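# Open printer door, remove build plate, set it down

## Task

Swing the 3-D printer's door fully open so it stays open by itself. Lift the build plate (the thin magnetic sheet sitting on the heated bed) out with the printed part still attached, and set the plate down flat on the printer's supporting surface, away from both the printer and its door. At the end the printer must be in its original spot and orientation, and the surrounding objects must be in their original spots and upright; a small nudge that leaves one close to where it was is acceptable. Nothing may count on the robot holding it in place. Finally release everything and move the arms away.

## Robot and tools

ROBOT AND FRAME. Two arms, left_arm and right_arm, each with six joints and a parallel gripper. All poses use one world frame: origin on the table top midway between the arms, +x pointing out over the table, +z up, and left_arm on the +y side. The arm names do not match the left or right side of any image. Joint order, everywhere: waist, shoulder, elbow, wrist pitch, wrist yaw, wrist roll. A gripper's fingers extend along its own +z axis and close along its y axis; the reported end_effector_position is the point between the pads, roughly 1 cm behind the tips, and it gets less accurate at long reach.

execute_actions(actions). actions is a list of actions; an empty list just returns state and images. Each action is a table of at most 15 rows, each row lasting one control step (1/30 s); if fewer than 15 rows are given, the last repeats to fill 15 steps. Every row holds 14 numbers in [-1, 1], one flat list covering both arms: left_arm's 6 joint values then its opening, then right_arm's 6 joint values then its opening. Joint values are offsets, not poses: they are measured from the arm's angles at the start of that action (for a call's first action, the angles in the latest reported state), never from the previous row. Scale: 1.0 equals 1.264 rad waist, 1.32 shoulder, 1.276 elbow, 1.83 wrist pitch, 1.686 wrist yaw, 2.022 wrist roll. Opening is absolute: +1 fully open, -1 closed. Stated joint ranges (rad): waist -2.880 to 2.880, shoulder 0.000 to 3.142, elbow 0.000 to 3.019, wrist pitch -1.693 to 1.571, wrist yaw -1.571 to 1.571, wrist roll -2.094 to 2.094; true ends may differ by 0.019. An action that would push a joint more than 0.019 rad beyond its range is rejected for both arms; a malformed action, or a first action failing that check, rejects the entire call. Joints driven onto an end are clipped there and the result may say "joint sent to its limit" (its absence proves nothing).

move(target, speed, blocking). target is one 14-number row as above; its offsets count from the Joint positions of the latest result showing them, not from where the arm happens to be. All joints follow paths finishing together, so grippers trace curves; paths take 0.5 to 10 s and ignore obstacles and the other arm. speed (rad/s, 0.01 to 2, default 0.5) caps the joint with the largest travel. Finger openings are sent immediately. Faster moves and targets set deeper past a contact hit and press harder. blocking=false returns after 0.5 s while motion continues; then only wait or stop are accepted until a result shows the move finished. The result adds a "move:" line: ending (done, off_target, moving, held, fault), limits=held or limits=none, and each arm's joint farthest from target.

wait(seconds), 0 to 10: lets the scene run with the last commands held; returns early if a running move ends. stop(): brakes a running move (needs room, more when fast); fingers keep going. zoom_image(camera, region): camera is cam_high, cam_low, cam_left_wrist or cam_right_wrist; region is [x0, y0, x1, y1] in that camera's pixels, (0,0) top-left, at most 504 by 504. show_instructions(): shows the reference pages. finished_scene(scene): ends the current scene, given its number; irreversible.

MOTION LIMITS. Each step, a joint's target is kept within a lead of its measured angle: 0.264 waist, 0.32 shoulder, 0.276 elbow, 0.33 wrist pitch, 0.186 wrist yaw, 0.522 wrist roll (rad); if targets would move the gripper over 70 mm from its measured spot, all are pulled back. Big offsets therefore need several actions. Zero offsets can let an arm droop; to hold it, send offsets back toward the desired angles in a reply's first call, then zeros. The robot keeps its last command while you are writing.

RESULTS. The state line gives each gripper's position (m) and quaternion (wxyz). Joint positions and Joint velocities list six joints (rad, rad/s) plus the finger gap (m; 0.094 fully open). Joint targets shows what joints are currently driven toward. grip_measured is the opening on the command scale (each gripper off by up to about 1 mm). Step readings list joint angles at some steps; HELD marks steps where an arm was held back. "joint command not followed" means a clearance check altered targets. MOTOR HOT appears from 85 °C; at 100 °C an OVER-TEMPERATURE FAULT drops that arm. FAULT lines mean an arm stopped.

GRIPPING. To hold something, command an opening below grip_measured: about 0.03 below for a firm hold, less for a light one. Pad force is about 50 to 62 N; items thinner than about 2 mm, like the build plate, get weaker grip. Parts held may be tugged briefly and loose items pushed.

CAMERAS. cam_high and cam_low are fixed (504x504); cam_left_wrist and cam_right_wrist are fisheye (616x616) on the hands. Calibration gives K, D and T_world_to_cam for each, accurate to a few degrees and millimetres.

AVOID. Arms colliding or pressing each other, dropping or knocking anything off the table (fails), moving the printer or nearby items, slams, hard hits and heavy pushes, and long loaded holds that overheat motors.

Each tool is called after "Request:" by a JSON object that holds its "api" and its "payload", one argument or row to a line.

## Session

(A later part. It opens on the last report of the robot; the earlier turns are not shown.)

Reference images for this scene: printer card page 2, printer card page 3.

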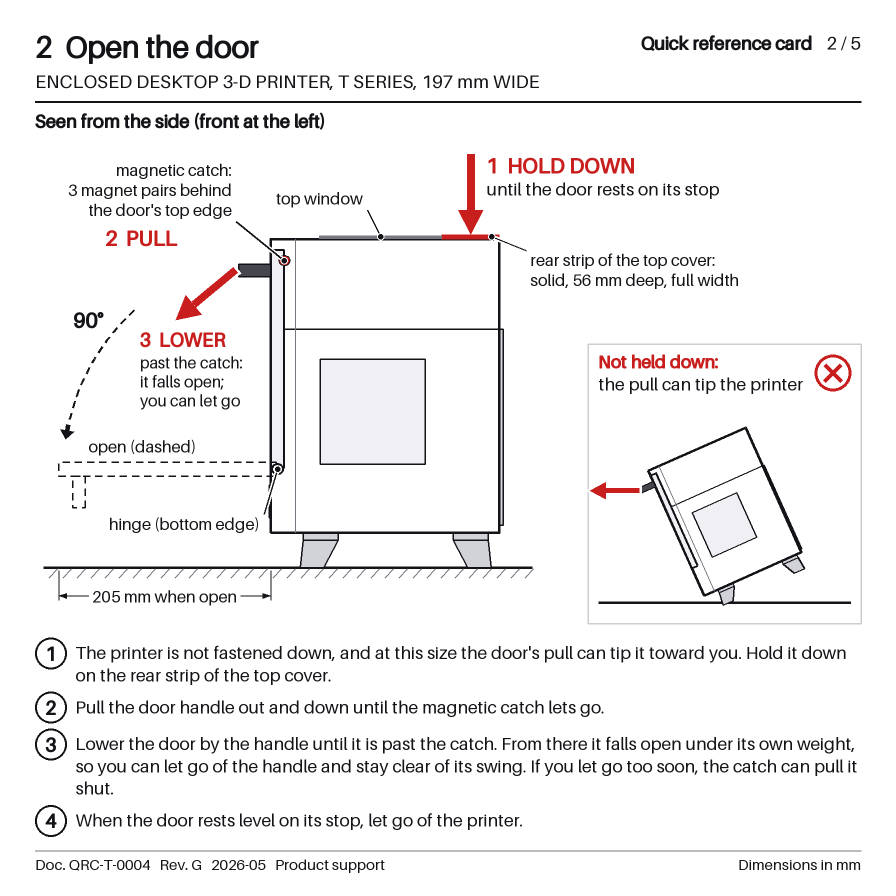

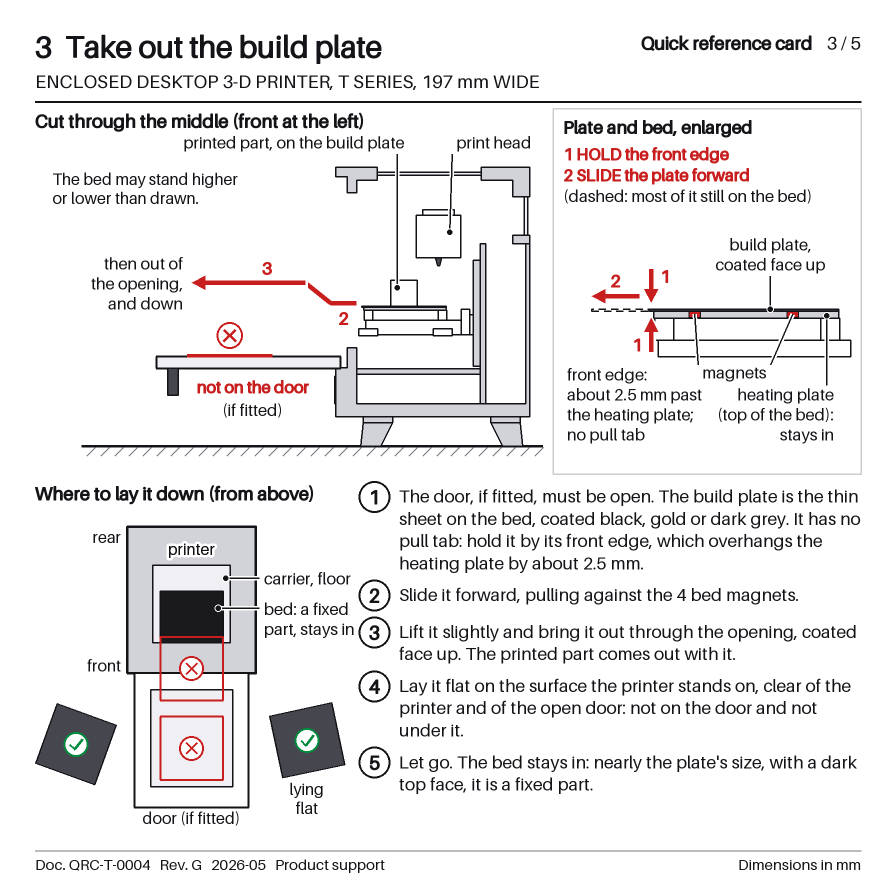

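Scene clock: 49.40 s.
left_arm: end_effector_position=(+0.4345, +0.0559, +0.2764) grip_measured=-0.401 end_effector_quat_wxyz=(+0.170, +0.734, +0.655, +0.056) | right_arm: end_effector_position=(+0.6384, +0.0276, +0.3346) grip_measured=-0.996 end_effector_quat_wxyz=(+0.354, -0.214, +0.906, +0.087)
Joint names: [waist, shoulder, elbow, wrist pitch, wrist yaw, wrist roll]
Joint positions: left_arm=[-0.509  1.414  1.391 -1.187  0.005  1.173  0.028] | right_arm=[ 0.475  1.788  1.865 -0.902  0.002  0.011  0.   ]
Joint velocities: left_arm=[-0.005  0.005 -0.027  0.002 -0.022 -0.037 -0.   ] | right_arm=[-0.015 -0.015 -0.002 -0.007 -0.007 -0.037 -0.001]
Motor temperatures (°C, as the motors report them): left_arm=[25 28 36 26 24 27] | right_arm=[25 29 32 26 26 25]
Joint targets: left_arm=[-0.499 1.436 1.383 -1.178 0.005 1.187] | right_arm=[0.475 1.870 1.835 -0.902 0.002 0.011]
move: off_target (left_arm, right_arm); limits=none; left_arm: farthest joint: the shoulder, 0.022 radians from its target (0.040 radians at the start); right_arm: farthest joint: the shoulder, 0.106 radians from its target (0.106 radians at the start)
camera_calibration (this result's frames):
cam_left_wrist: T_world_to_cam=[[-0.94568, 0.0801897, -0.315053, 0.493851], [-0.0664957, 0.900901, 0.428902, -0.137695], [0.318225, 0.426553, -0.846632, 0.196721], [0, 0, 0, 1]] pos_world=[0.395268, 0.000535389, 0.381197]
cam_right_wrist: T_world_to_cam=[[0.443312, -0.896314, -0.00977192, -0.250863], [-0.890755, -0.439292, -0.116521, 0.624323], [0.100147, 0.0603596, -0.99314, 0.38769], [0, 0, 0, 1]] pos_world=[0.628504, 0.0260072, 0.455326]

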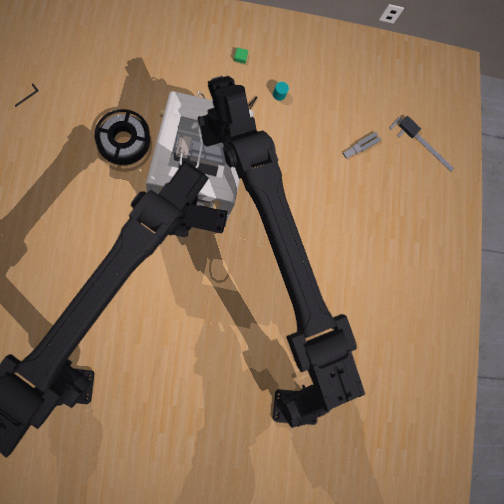

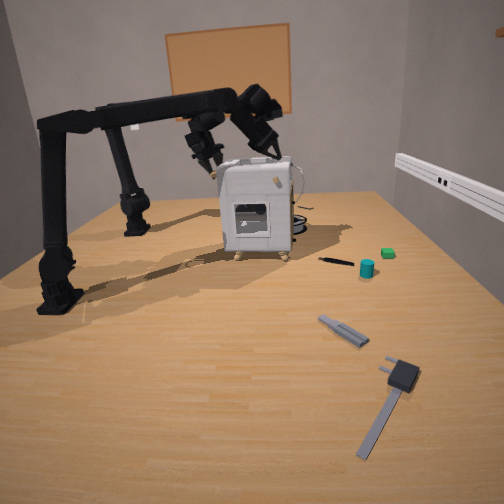

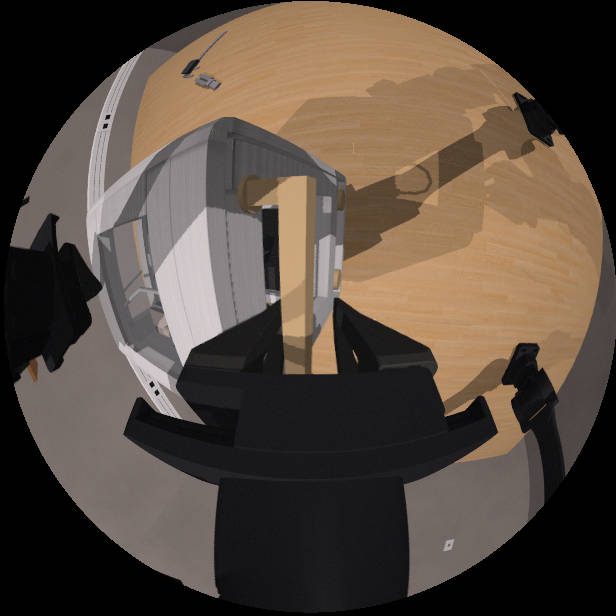

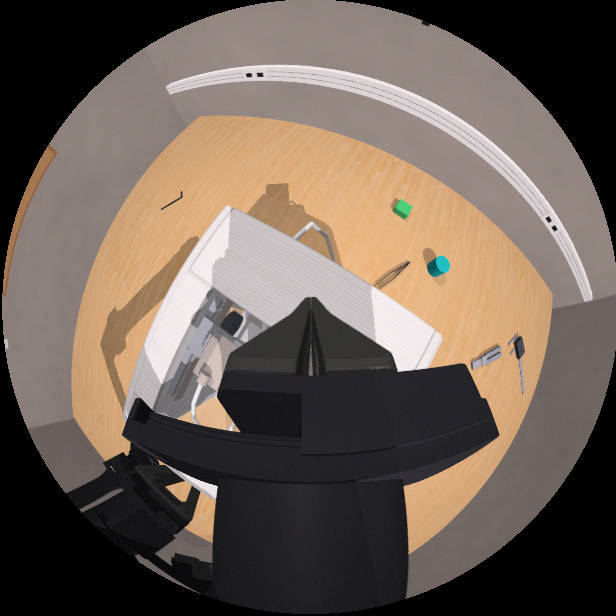

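Request:
{"api": "move", "payload": {
  "target": [-0.05,-0.1,-0.135,0.02,0,0,-0.5,0,0.08,-0.03,0,0,0,-1],
  "speed": 0.07
}}

Scene clock: 52.97 s.
left_arm: end_effector_position=(+0.4057, +0.0626, +0.2756) grip_measured=-0.498 end_effector_quat_wxyz=(+0.202, +0.735, +0.644, +0.072) | right_arm: end_effector_position=(+0.6393, +0.0285, +0.3347) grip_measured=-0.996 end_effector_quat_wxyz=(+0.356, -0.214, +0.905, +0.088)
Joint names: [waist, shoulder, elbow, wrist pitch, wrist yaw, wrist roll]
Joint positions: left_arm=[-0.532  1.298  1.26  -1.1   -0.009  1.173  0.024] | right_arm=[ 0.475  1.789  1.865 -0.896 -0.     0.011  0.   ]
Joint velocities: left_arm=[-0.024 -0.005  0.012 -0.002  0.037 -0.007  0.   ] | right_arm=[-0.015  0.015  0.002  0.007  0.037  0.066 -0.001]
Motor temperatures (°C, as the motors report them): left_arm=[25 28 35 26 24 27] | right_arm=[25 29 32 26 26 25]
Joint targets: left_arm=[-0.572 1.281 1.219 -1.151 0.005 1.173] | right_arm=[0.475 1.871 1.835 -0.901 0.002 0.011]
move: off_target (left_arm, right_arm); limits=none; left_arm: farthest joint: the wrist pitch, 0.050 radians from its target (0.037 radians at the start); right_arm: farthest joint: the shoulder, 0.104 radians from its target (0.106 radians at the start)
camera_calibration (this result's frames):
cam_left_wrist: T_world_to_cam=[[-0.920501, 0.0877192, -0.380768, 0.473257], [-0.0792369, 0.912324, 0.40173, -0.133295], [0.382623, 0.399963, -0.832844, 0.174061], [0, 0, 0, 1]] pos_world=[0.358472, 0.0104767, 0.378715]
cam_right_wrist: T_world_to_cam=[[0.444739, -0.895586, -0.0115127, -0.2508], [-0.889719, -0.440274, -0.12066, 0.626267], [0.102992, 0.0639052, -0.992627, 0.38555], [0, 0, 0, 1]] pos_world=[0.629033, 0.0264771, 0.455385]

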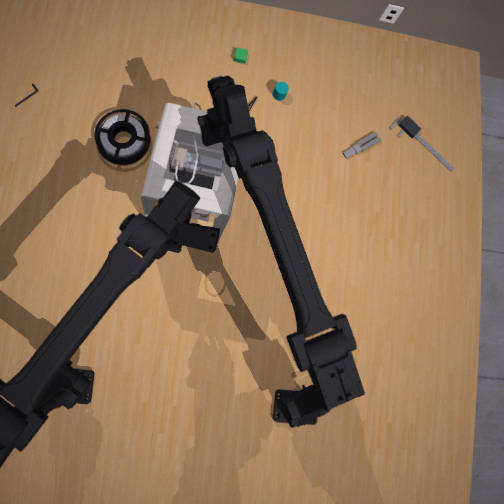

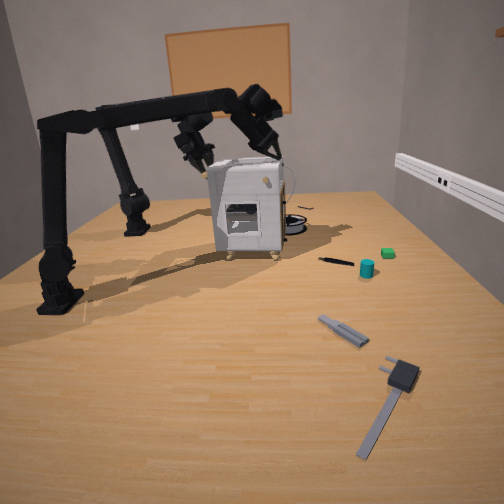

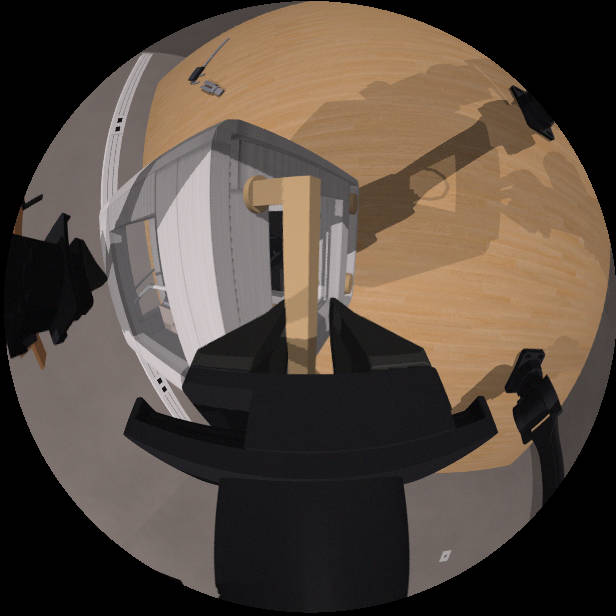

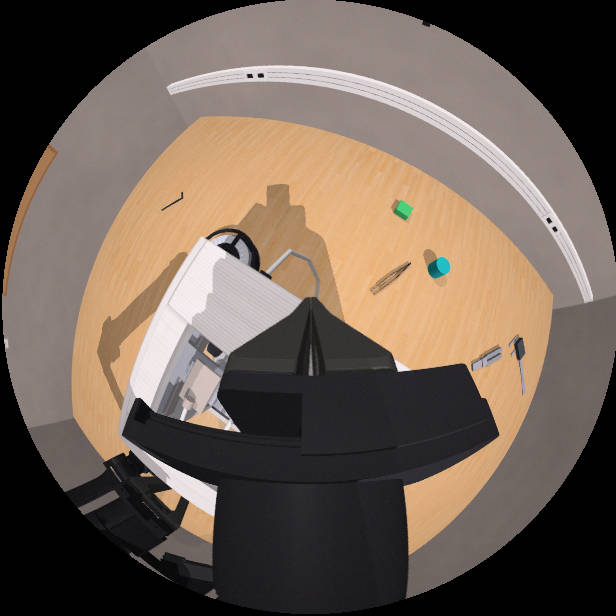

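Request:
{"api": "move", "payload": {
  "target": [0,0.0,0.02,-0.01,0,0,-0.85,0,-0.05,0.04,0,0,0,-1],
  "speed": 0.15
}}

Scene clock: 56.73 s.
left_arm: end_effector_position=(+0.4099, +0.0621, +0.2778) grip_measured=-0.715 end_effector_quat_wxyz=(+0.209, +0.734, +0.642, +0.077) | right_arm: end_effector_position=(+0.6318, +0.0248, +0.3621) grip_measured=-0.996 end_effector_quat_wxyz=(+0.374, -0.212, +0.898, +0.093)
Joint names: [waist, shoulder, elbow, wrist pitch, wrist yaw, wrist roll]
Joint positions: left_arm=[-0.53   1.298  1.261 -1.084 -0.014  1.177  0.013] | right_arm=[ 0.475  1.75   1.865 -0.895 -0.001  0.011  0.   ]
Joint velocities: left_arm=[-0.015  0.005  0.017  0.002  0.022 -0.037  0.   ] | right_arm=[-0.005  0.015  0.007 -0.002 -0.007 -0.007 -0.   ]
Motor temperatures (°C, as the motors report them): left_arm=[25 28 35 26 24 27] | right_arm=[25 29 32 26 26 25]
Joint targets: left_arm=[-0.532 1.299 1.285 -1.118 -0.009 1.173] | right_arm=[0.475 1.723 1.916 -0.896 -0.000 0.011]
move: off_target (left_arm, right_arm); limits=none; left_arm: farthest joint: the wrist pitch, 0.034 radians from its target (0.018 radians at the start); right_arm: farthest joint: the elbow, 0.051 radians from its target (0.051 radians at the start)
camera_calibration (this result's frames):
cam_left_wrist: T_world_to_cam=[[-0.913518, 0.085782, -0.397651, 0.479935], [-0.0872703, 0.913429, 0.397532, -0.129049], [0.397327, 0.397856, -0.826948, 0.166991], [0, 0, 0, 1]] pos_world=[0.360817, 0.010269, 0.380241]
cam_right_wrist: T_world_to_cam=[[0.445646, -0.89512, -0.0126233, -0.250657], [-0.884462, -0.438074, -0.160678, 0.632391], [0.138296, 0.0827703, -0.986926, 0.388935], [0, 0, 0, 1]] pos_world=[0.617242, 0.0204738, 0.482297]

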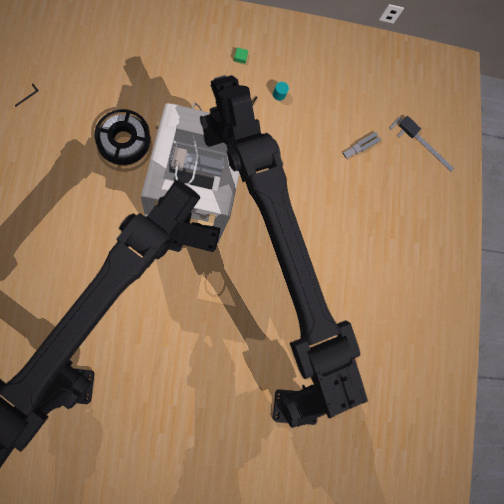

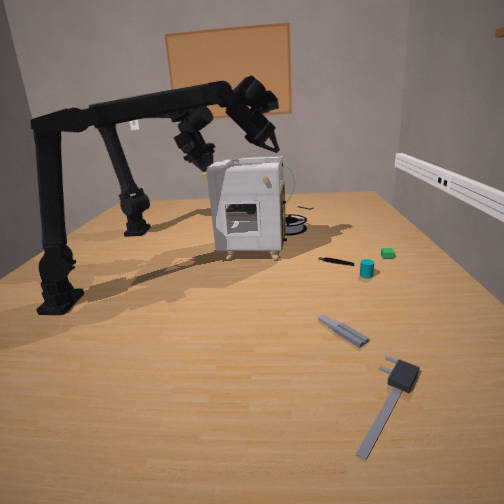

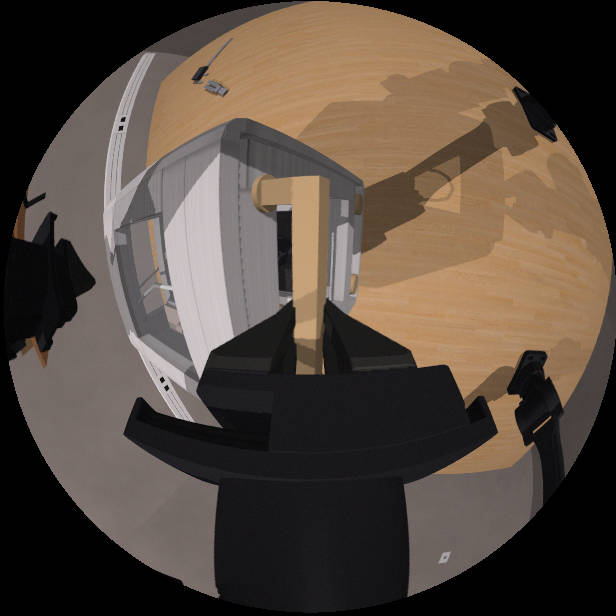

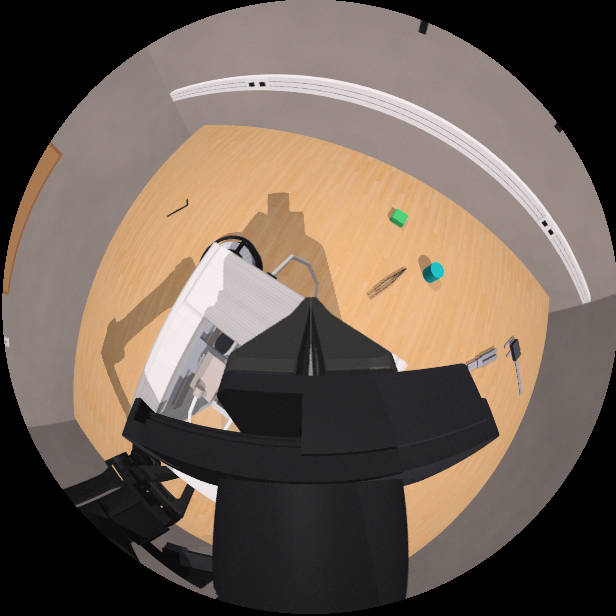

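Request:
{"api": "move", "payload": {
  "target": [0.035,0.062,0.078,0,0,0,-0.8,0,-0.03,0.06,0,0,0,-1],
  "speed": 0.06
}}

Scene clock: 59.53 s.
left_arm: end_effector_position=(+0.4161, +0.0597, +0.2783) grip_measured=-0.715 end_effector_quat_wxyz=(+0.198, +0.735, +0.645, +0.068) | right_arm: end_effector_position=(+0.6311, +0.0245, +0.3644) grip_measured=-0.996 end_effector_quat_wxyz=(+0.375, -0.212, +0.897, +0.093)
Joint names: [waist, shoulder, elbow, wrist pitch, wrist yaw, wrist roll]
Joint positions: left_arm=[-0.524  1.331  1.3   -1.118 -0.002  1.177  0.013] | right_arm=[ 0.475  1.746  1.865 -0.895 -0.001  0.011  0.   ]
Joint velocities: left_arm=[-0.015  0.005 -0.017  0.002 -0.007 -0.051  0.   ] | right_arm=[-0.005 -0.024  0.017  0.012 -0.051  0.037 -0.001]
Motor temperatures (°C, as the motors report them): left_arm=[25 28 36 26 24 27] | right_arm=[25 29 33 26 26 25]
Joint targets: left_arm=[-0.486 1.380 1.361 -1.084 -0.014 1.177] | right_arm=[0.475 1.710 1.942 -0.895 -0.001 0.011]
move: off_target (left_arm, right_arm); limits=none; left_arm: farthest joint: the elbow, 0.060 radians from its target (0.099 radians at the start); right_arm: farthest joint: the elbow, 0.076 radians from its target (0.076 radians at the start)
camera_calibration (this result's frames):
cam_left_wrist: T_world_to_cam=[[-0.924719, 0.086898, -0.3706, 0.483037], [-0.0763845, 0.911429, 0.404306, -0.13282], [0.372909, 0.402177, -0.836178, 0.178323], [0, 0, 0, 1]] pos_world=[0.37003, 0.0073636, 0.381823]
cam_right_wrist: T_world_to_cam=[[0.445685, -0.8951, -0.0126693, -0.250646], [-0.883967, -0.437819, -0.164065, 0.632898], [0.141308, 0.0843205, -0.986368, 0.389253], [0, 0, 0, 1]] pos_world=[0.616165, 0.0199193, 0.484608]

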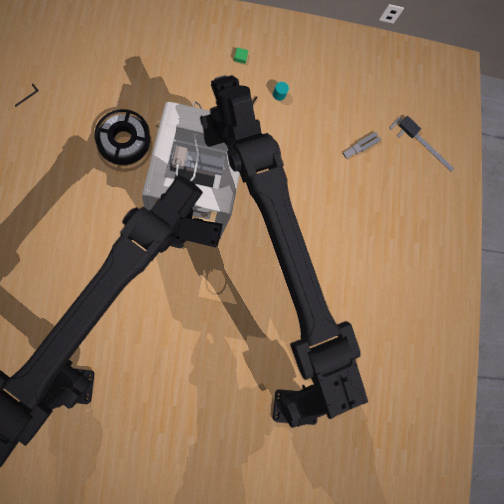

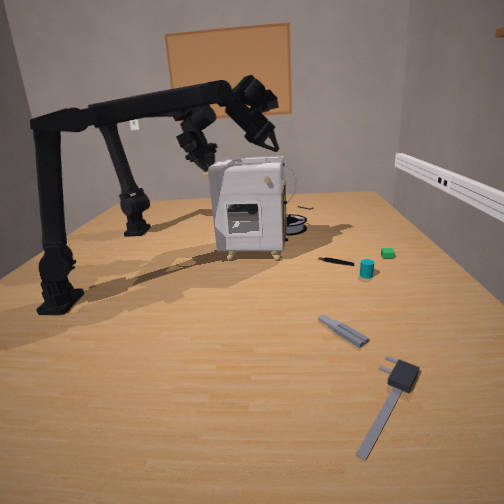

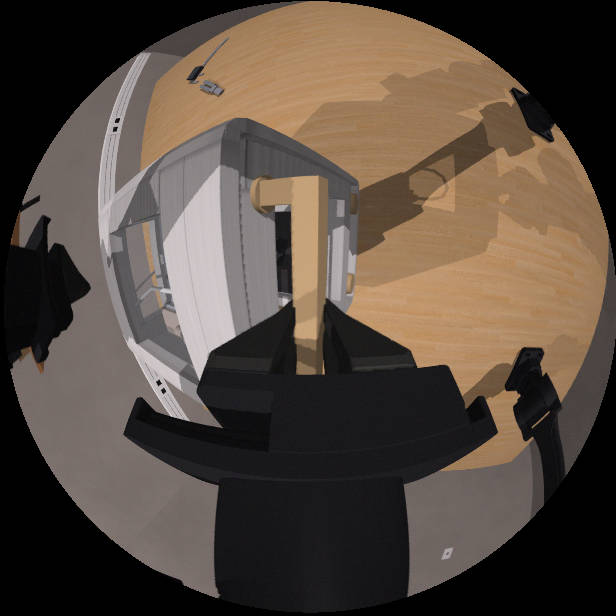

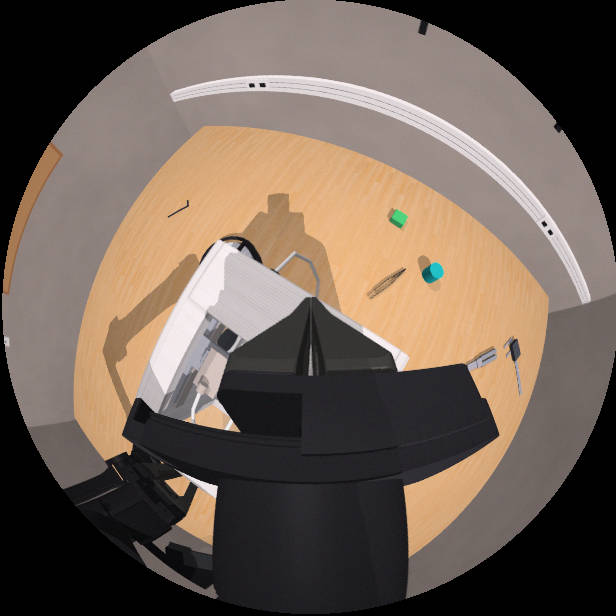

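Request:
{"api": "move", "payload": {
  "target": [0.045,0.085,0.085,0.02,0,0,-0.8,0,0,0.03,0,0,0,-1],
  "speed": 0.06
}}

Scene clock: 62.33 s.
left_arm: end_effector_position=(+0.4346, +0.0551, +0.2779) grip_measured=-0.715 end_effector_quat_wxyz=(+0.194, +0.732, +0.650, +0.062) | right_arm: end_effector_position=(+0.6311, +0.0245, +0.3644) grip_measured=-0.996 end_effector_quat_wxyz=(+0.375, -0.212, +0.897, +0.093)
Joint names: [waist, shoulder, elbow, wrist pitch, wrist yaw, wrist roll]
Joint positions: left_arm=[-0.509  1.386  1.355 -1.13   0.01   1.177  0.013] | right_arm=[ 0.475  1.746  1.865 -0.895 -0.001  0.011  0.   ]
Joint velocities: left_arm=[-0.005 -0.015 -0.002 -0.012  0.037 -0.007  0.   ] | right_arm=[-0.024 -0.015  0.012  0.007 -0.022  0.022 -0.001]
Motor temperatures (°C, as the motors report them): left_arm=[25 28 37 26 24 27] | right_arm=[25 30 34 26 26 25]
Joint targets: left_arm=[-0.467 1.443 1.408 -1.081 -0.003 1.177] | right_arm=[0.475 1.746 1.904 -0.895 -0.001 0.011]
move: off_target (left_arm, right_arm); limits=none; left_arm: farthest joint: the shoulder, 0.057 radians from its target (0.112 radians at the start); right_arm: farthest joint: the elbow, 0.038 radians from its target (0.038 radians at the start)
camera_calibration (this result's frames):
cam_left_wrist: T_world_to_cam=[[-0.931438, 0.0763606, -0.355797, 0.499831], [-0.0787424, 0.912278, 0.401931, -0.12542], [0.355277, 0.40239, -0.843718, 0.182745], [0, 0, 0, 1]] pos_world=[0.390761, 0.00271525, 0.382434]
cam_right_wrist: T_world_to_cam=[[0.445685, -0.8951, -0.0126693, -0.250646], [-0.883967, -0.437819, -0.164065, 0.632898], [0.141308, 0.0843205, -0.986368, 0.389253], [0, 0, 0, 1]] pos_world=[0.616165, 0.0199193, 0.484608]

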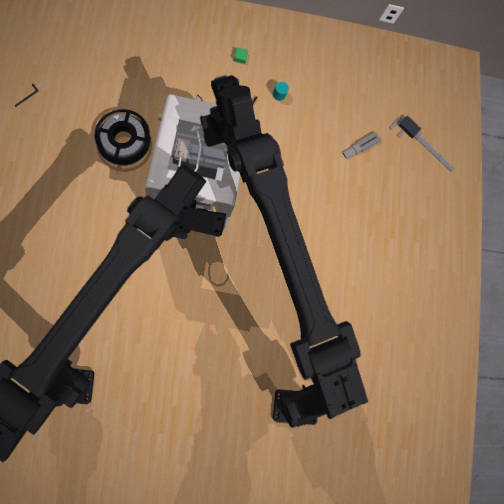

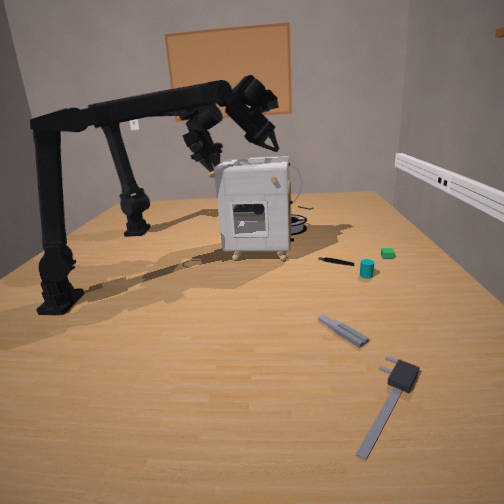

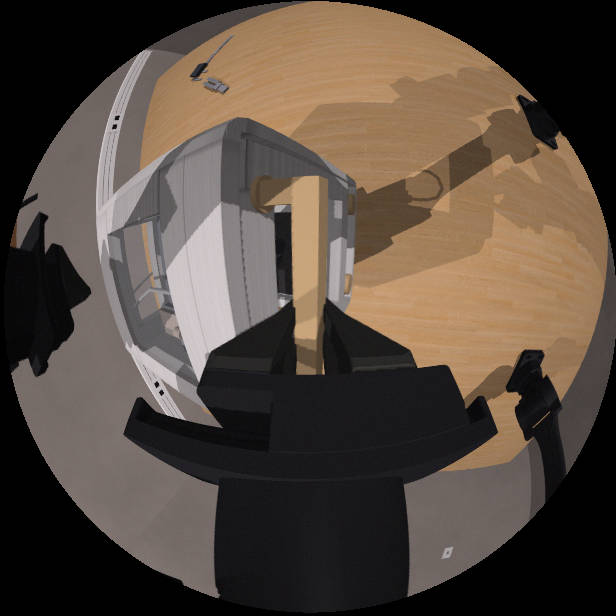

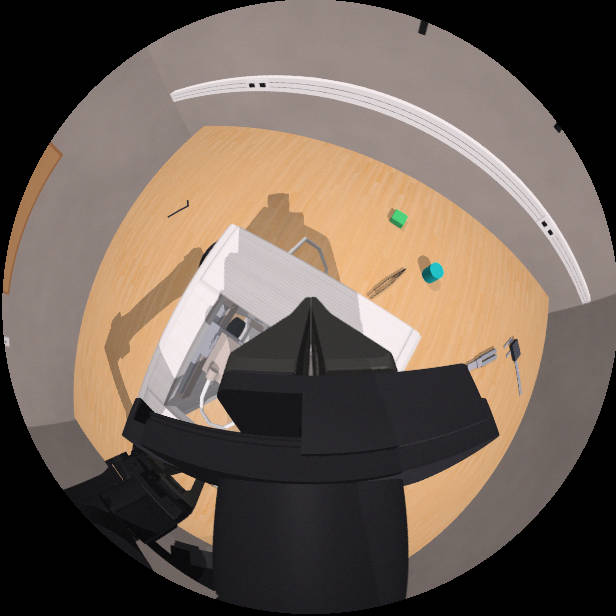

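Request:
{"api": "zoom_image", "payload": {
  "camera": "cam_left_wrist",
  "region": [90,110,290,390]
}}

Request:
{"api": "zoom_image", "payload": {
  "camera": "cam_high",
  "region": [130,70,270,240]
}}

Region (90, 110, 290, 390) of cam_left_wrist's 616x616 image, scaled by 1.800, with more detail than that image has; it fills the left 360 columns of this view, and the rest is white.

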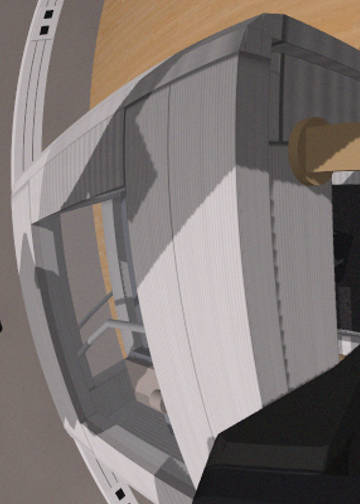

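Region (130, 70, 270, 240) of cam_high's 504x504 image, scaled by 2.965, with more detail than that image has; it fills the left 415 columns of this view, and the rest is white.

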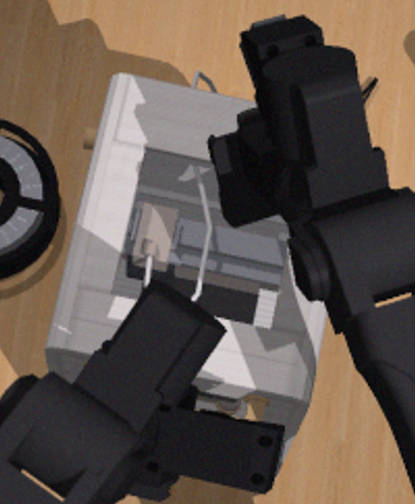

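Request:
{"api": "move", "payload": {
  "target": [0,0.01,0.02,0,0,0,-0.8,0.045,0,0.075,-0.15,0,0,-1],
  "speed": 0.25
}}

Scene clock: 66.53 s.
left_arm: end_effector_position=(+0.4332, +0.0551, +0.2783) grip_measured=-0.715 end_effector_quat_wxyz=(+0.193, +0.732, +0.650, +0.060) | right_arm: end_effector_position=(+0.5745, +0.0291, +0.3343) grip_measured=-0.996 end_effector_quat_wxyz=(+0.263, -0.243, +0.931, +0.072)
Joint names: [waist, shoulder, elbow, wrist pitch, wrist yaw, wrist roll]
Joint positions: left_arm=[-0.509  1.384  1.355 -1.134  0.013  1.177  0.013] | right_arm=[ 0.521  1.746  1.884 -1.157 -0.001  0.011  0.   ]
Joint velocities: left_arm=[ 0.005 -0.015  0.007 -0.017 -0.022 -0.022 -0.001] | right_arm=[-0.005 -0.005 -0.017  0.002  0.037 -0.007 -0.001]
Motor temperatures (°C, as the motors report them): left_arm=[25 28 37 26 24 27] | right_arm=[25 30 35 26 26 25]
Joint targets: left_arm=[-0.509 1.399 1.381 -1.131 0.010 1.177] | right_arm=[0.532 1.746 1.961 -1.170 -0.001 0.011]
move: off_target (left_arm, right_arm); limits=none; left_arm: farthest joint: the elbow, 0.025 radians from its target (0.025 radians at the start); right_arm: farthest joint: the elbow, 0.077 radians from its target (0.095 radians at the start)
camera_calibration (this result's frames):
cam_left_wrist: T_world_to_cam=[[-0.93239, 0.0773092, -0.35309, 0.498323], [-0.076071, 0.91301, 0.400782, -0.126505], [0.353358, 0.400545, -0.8454, 0.184987], [0, 0, 0, 1]] pos_world=[0.389642, 0.00287992, 0.383042]
cam_right_wrist: T_world_to_cam=[[0.483542, -0.875274, -0.00907911, -0.245158], [-0.872295, -0.482706, 0.0780816, 0.493609], [-0.0727254, -0.029836, -0.996906, 0.496896], [0, 0, 0, 1]] pos_world=[0.585254, 0.038513, 0.454591]

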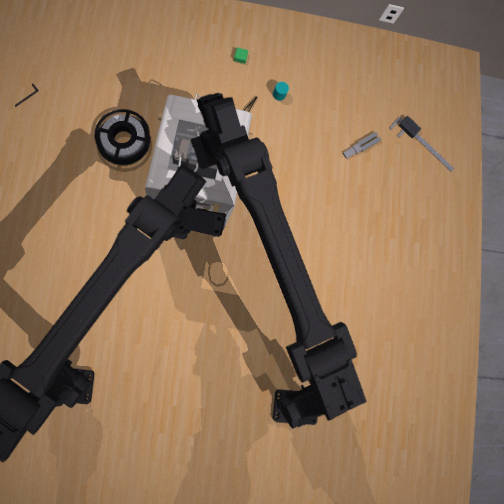

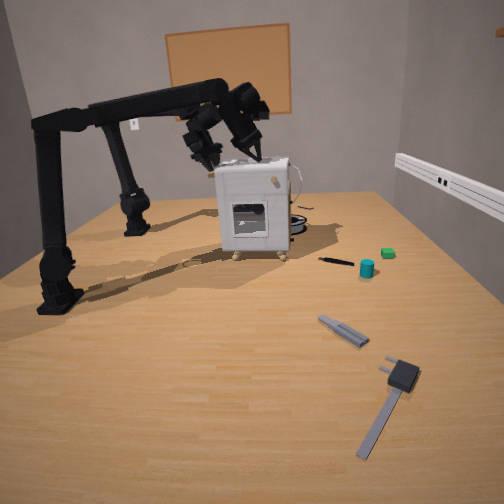

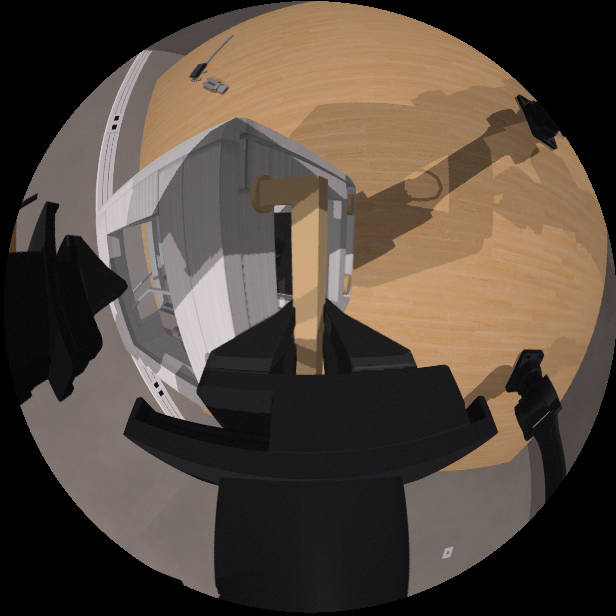

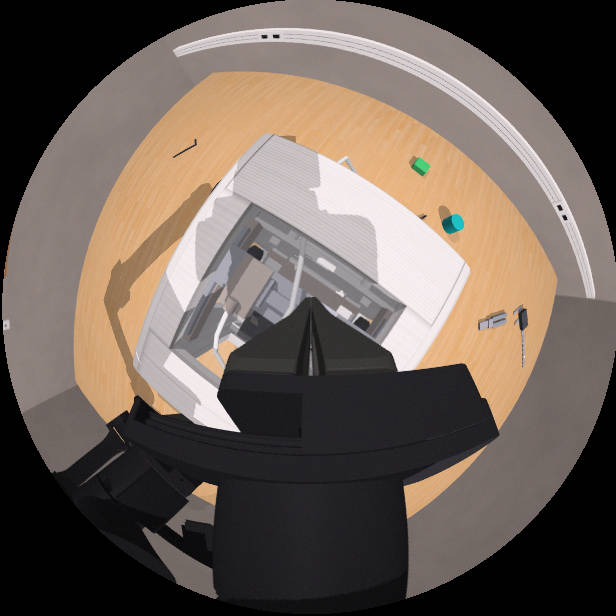

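Request:
{"api": "move", "payload": {
  "target": [0,0.01,0.02,0,0,0,-0.8,0,0.03,0.03,0,0,0,-1],
  "speed": 0.05
}}

Scene clock: 67.93 s.
left_arm: end_effector_position=(+0.4332, +0.0549, +0.2783) grip_measured=-0.715 end_effector_quat_wxyz=(+0.194, +0.732, +0.650, +0.060) | right_arm: end_effector_position=(+0.5755, +0.0297, +0.3303) grip_measured=-0.996 end_effector_quat_wxyz=(+0.260, -0.243, +0.932, +0.071)
Joint names: [waist, shoulder, elbow, wrist pitch, wrist yaw, wrist roll]
Joint positions: left_arm=[-0.509  1.384  1.355 -1.134  0.014  1.177  0.013] | right_arm=[ 0.521  1.752  1.884 -1.157 -0.001  0.011  0.   ]
Joint velocities: left_arm=[-0.015 -0.005 -0.017 -0.022 -0.066  0.051  0.001] | right_arm=[-0.005  0.005  0.022 -0.007 -0.022 -0.051  0.   ]
Motor temperatures (°C, as the motors report them): left_arm=[25 28 37 26 24 27] | right_arm=[25 30 35 26 26 25]
Joint targets: left_arm=[-0.509 1.397 1.381 -1.134 0.013 1.177] | right_arm=[0.521 1.786 1.922 -1.157 -0.001 0.011]
move: off_target (left_arm, right_arm); limits=none; left_arm: farthest joint: the elbow, 0.025 radians from its target (0.025 radians at the start); right_arm: farthest joint: the elbow, 0.039 radians from its target (0.039 radians at the start)
camera_calibration (this result's frames):
cam_left_wrist: T_world_to_cam=[[-0.932487, 0.0773755, -0.352819, 0.498236], [-0.075658, 0.913278, 0.400249, -0.126452], [0.353191, 0.399921, -0.845766, 0.185265], [0, 0, 0, 1]] pos_world=[0.389597, 0.002843, 0.38309]
cam_right_wrist: T_world_to_cam=[[0.483494, -0.875302, -0.00898111, -0.245178], [-0.871865, -0.482459, 0.0841644, 0.492878], [-0.0780022, -0.0328626, -0.996411, 0.496057], [0, 0, 0, 1]] pos_world=[0.586959, 0.0394909, 0.450592]

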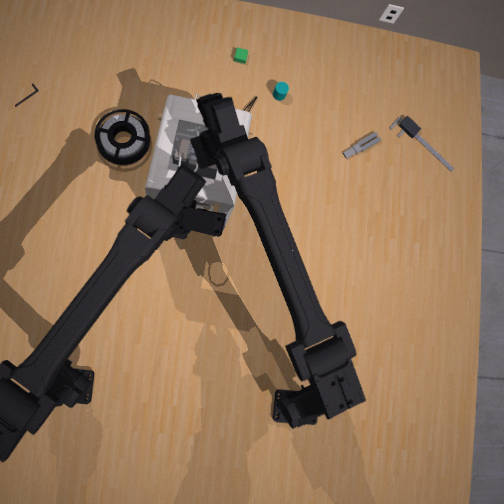

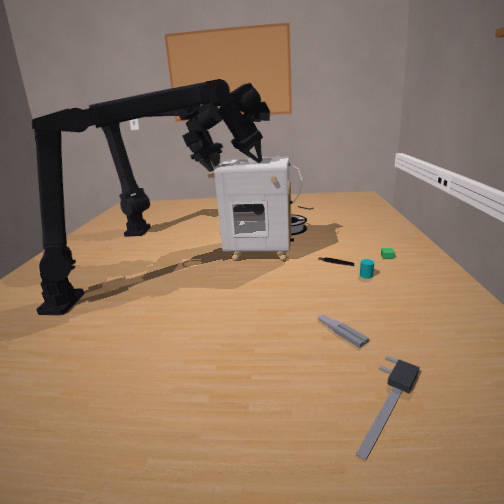

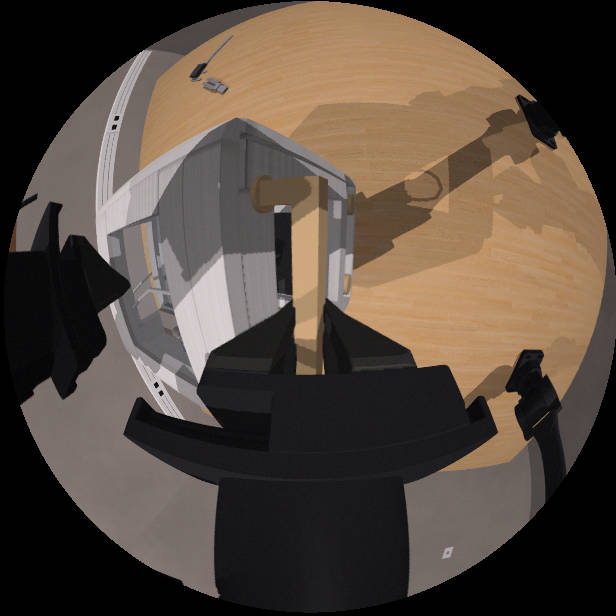

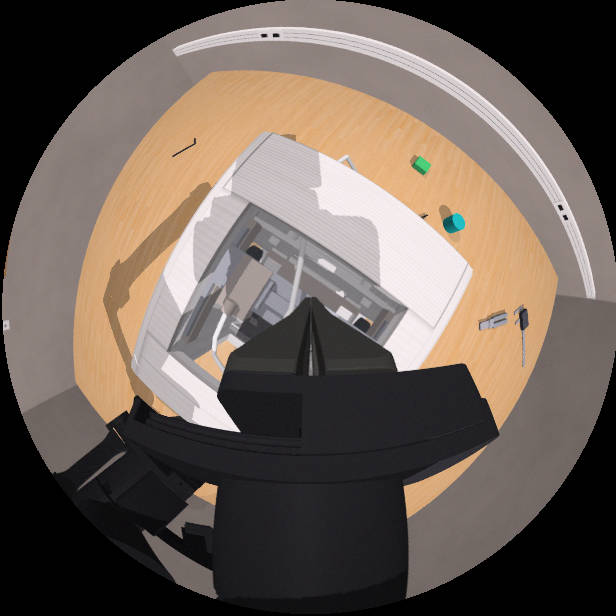

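Request:
{"api": "move", "payload": {
  "target": [0,0.01,0.02,0,0,0,-0.8,0,0.045,0.03,0.07,0,0,-1],
  "speed": 0.05
}}

Scene clock: 71.37 s.
left_arm: end_effector_position=(+0.4332, +0.0549, +0.2783) grip_measured=-0.715 end_effector_quat_wxyz=(+0.194, +0.732, +0.650, +0.060) | right_arm: end_effector_position=(+0.5991, +0.0432, +0.3310) grip_measured=-0.996 end_effector_quat_wxyz=(+0.301, -0.240, +0.919, +0.082)
Joint names: [waist, shoulder, elbow, wrist pitch, wrist yaw, wrist roll]
Joint positions: left_arm=[-0.509  1.384  1.355 -1.134  0.014  1.177  0.013] | right_arm=[ 0.521  1.775  1.884 -1.046 -0.001  0.011  0.   ]
Joint velocities: left_arm=[-0.005 -0.005 -0.007 -0.002 -0.081  0.007 -0.   ] | right_arm=[-0.005 -0.005  0.012 -0.007 -0.095  0.007  0.001]
Motor temperatures (°C, as the motors report them): left_arm=[25 28 37 26 24 27] | right_arm=[25 30 36 26 26 25]
Joint targets: left_arm=[-0.509 1.397 1.381 -1.134 0.014 1.177] | right_arm=[0.521 1.812 1.922 -1.028 -0.001 0.011]
move: off_target (left_arm, right_arm); limits=none; left_arm: farthest joint: the elbow, 0.025 radians from its target (0.025 radians at the start); right_arm: farthest joint: the elbow, 0.039 radians from its target (0.039 radians at the start)
camera_calibration (this result's frames):
cam_left_wrist: T_world_to_cam=[[-0.932487, 0.0773755, -0.352819, 0.498236], [-0.075658, 0.913278, 0.400249, -0.126452], [0.353191, 0.399921, -0.845766, 0.185265], [0, 0, 0, 1]] pos_world=[0.389597, 0.002843, 0.38309]
cam_right_wrist: T_world_to_cam=[[0.48424, -0.874873, -0.0103734, -0.244741], [-0.874934, -0.48422, -0.00460934, 0.551137], [-0.000990418, 0.0113081, -0.999936, 0.45212], [0, 0, 0, 1]] pos_world=[0.60117, 0.0476417, 0.452093]

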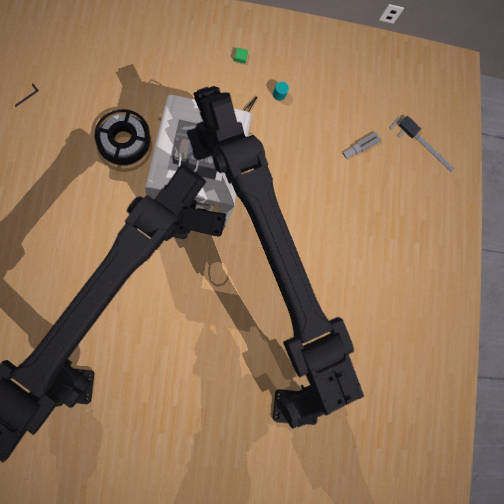

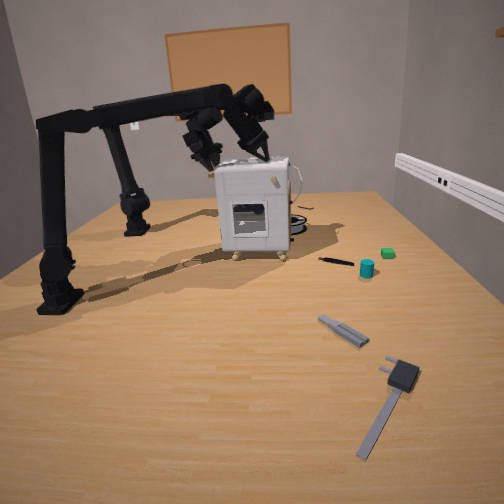

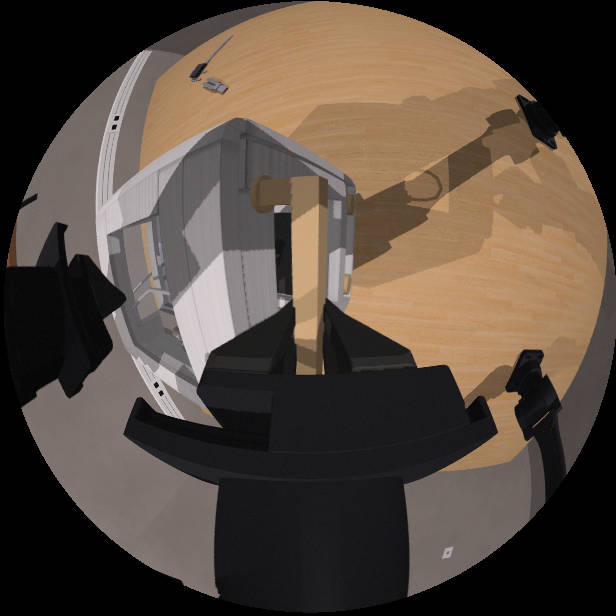

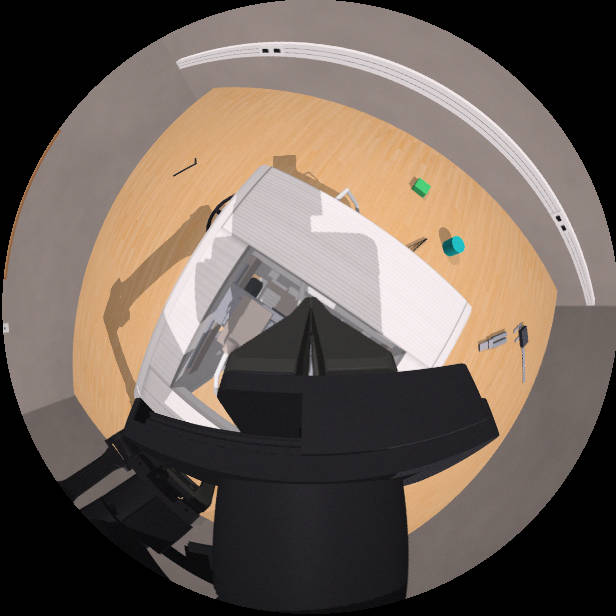

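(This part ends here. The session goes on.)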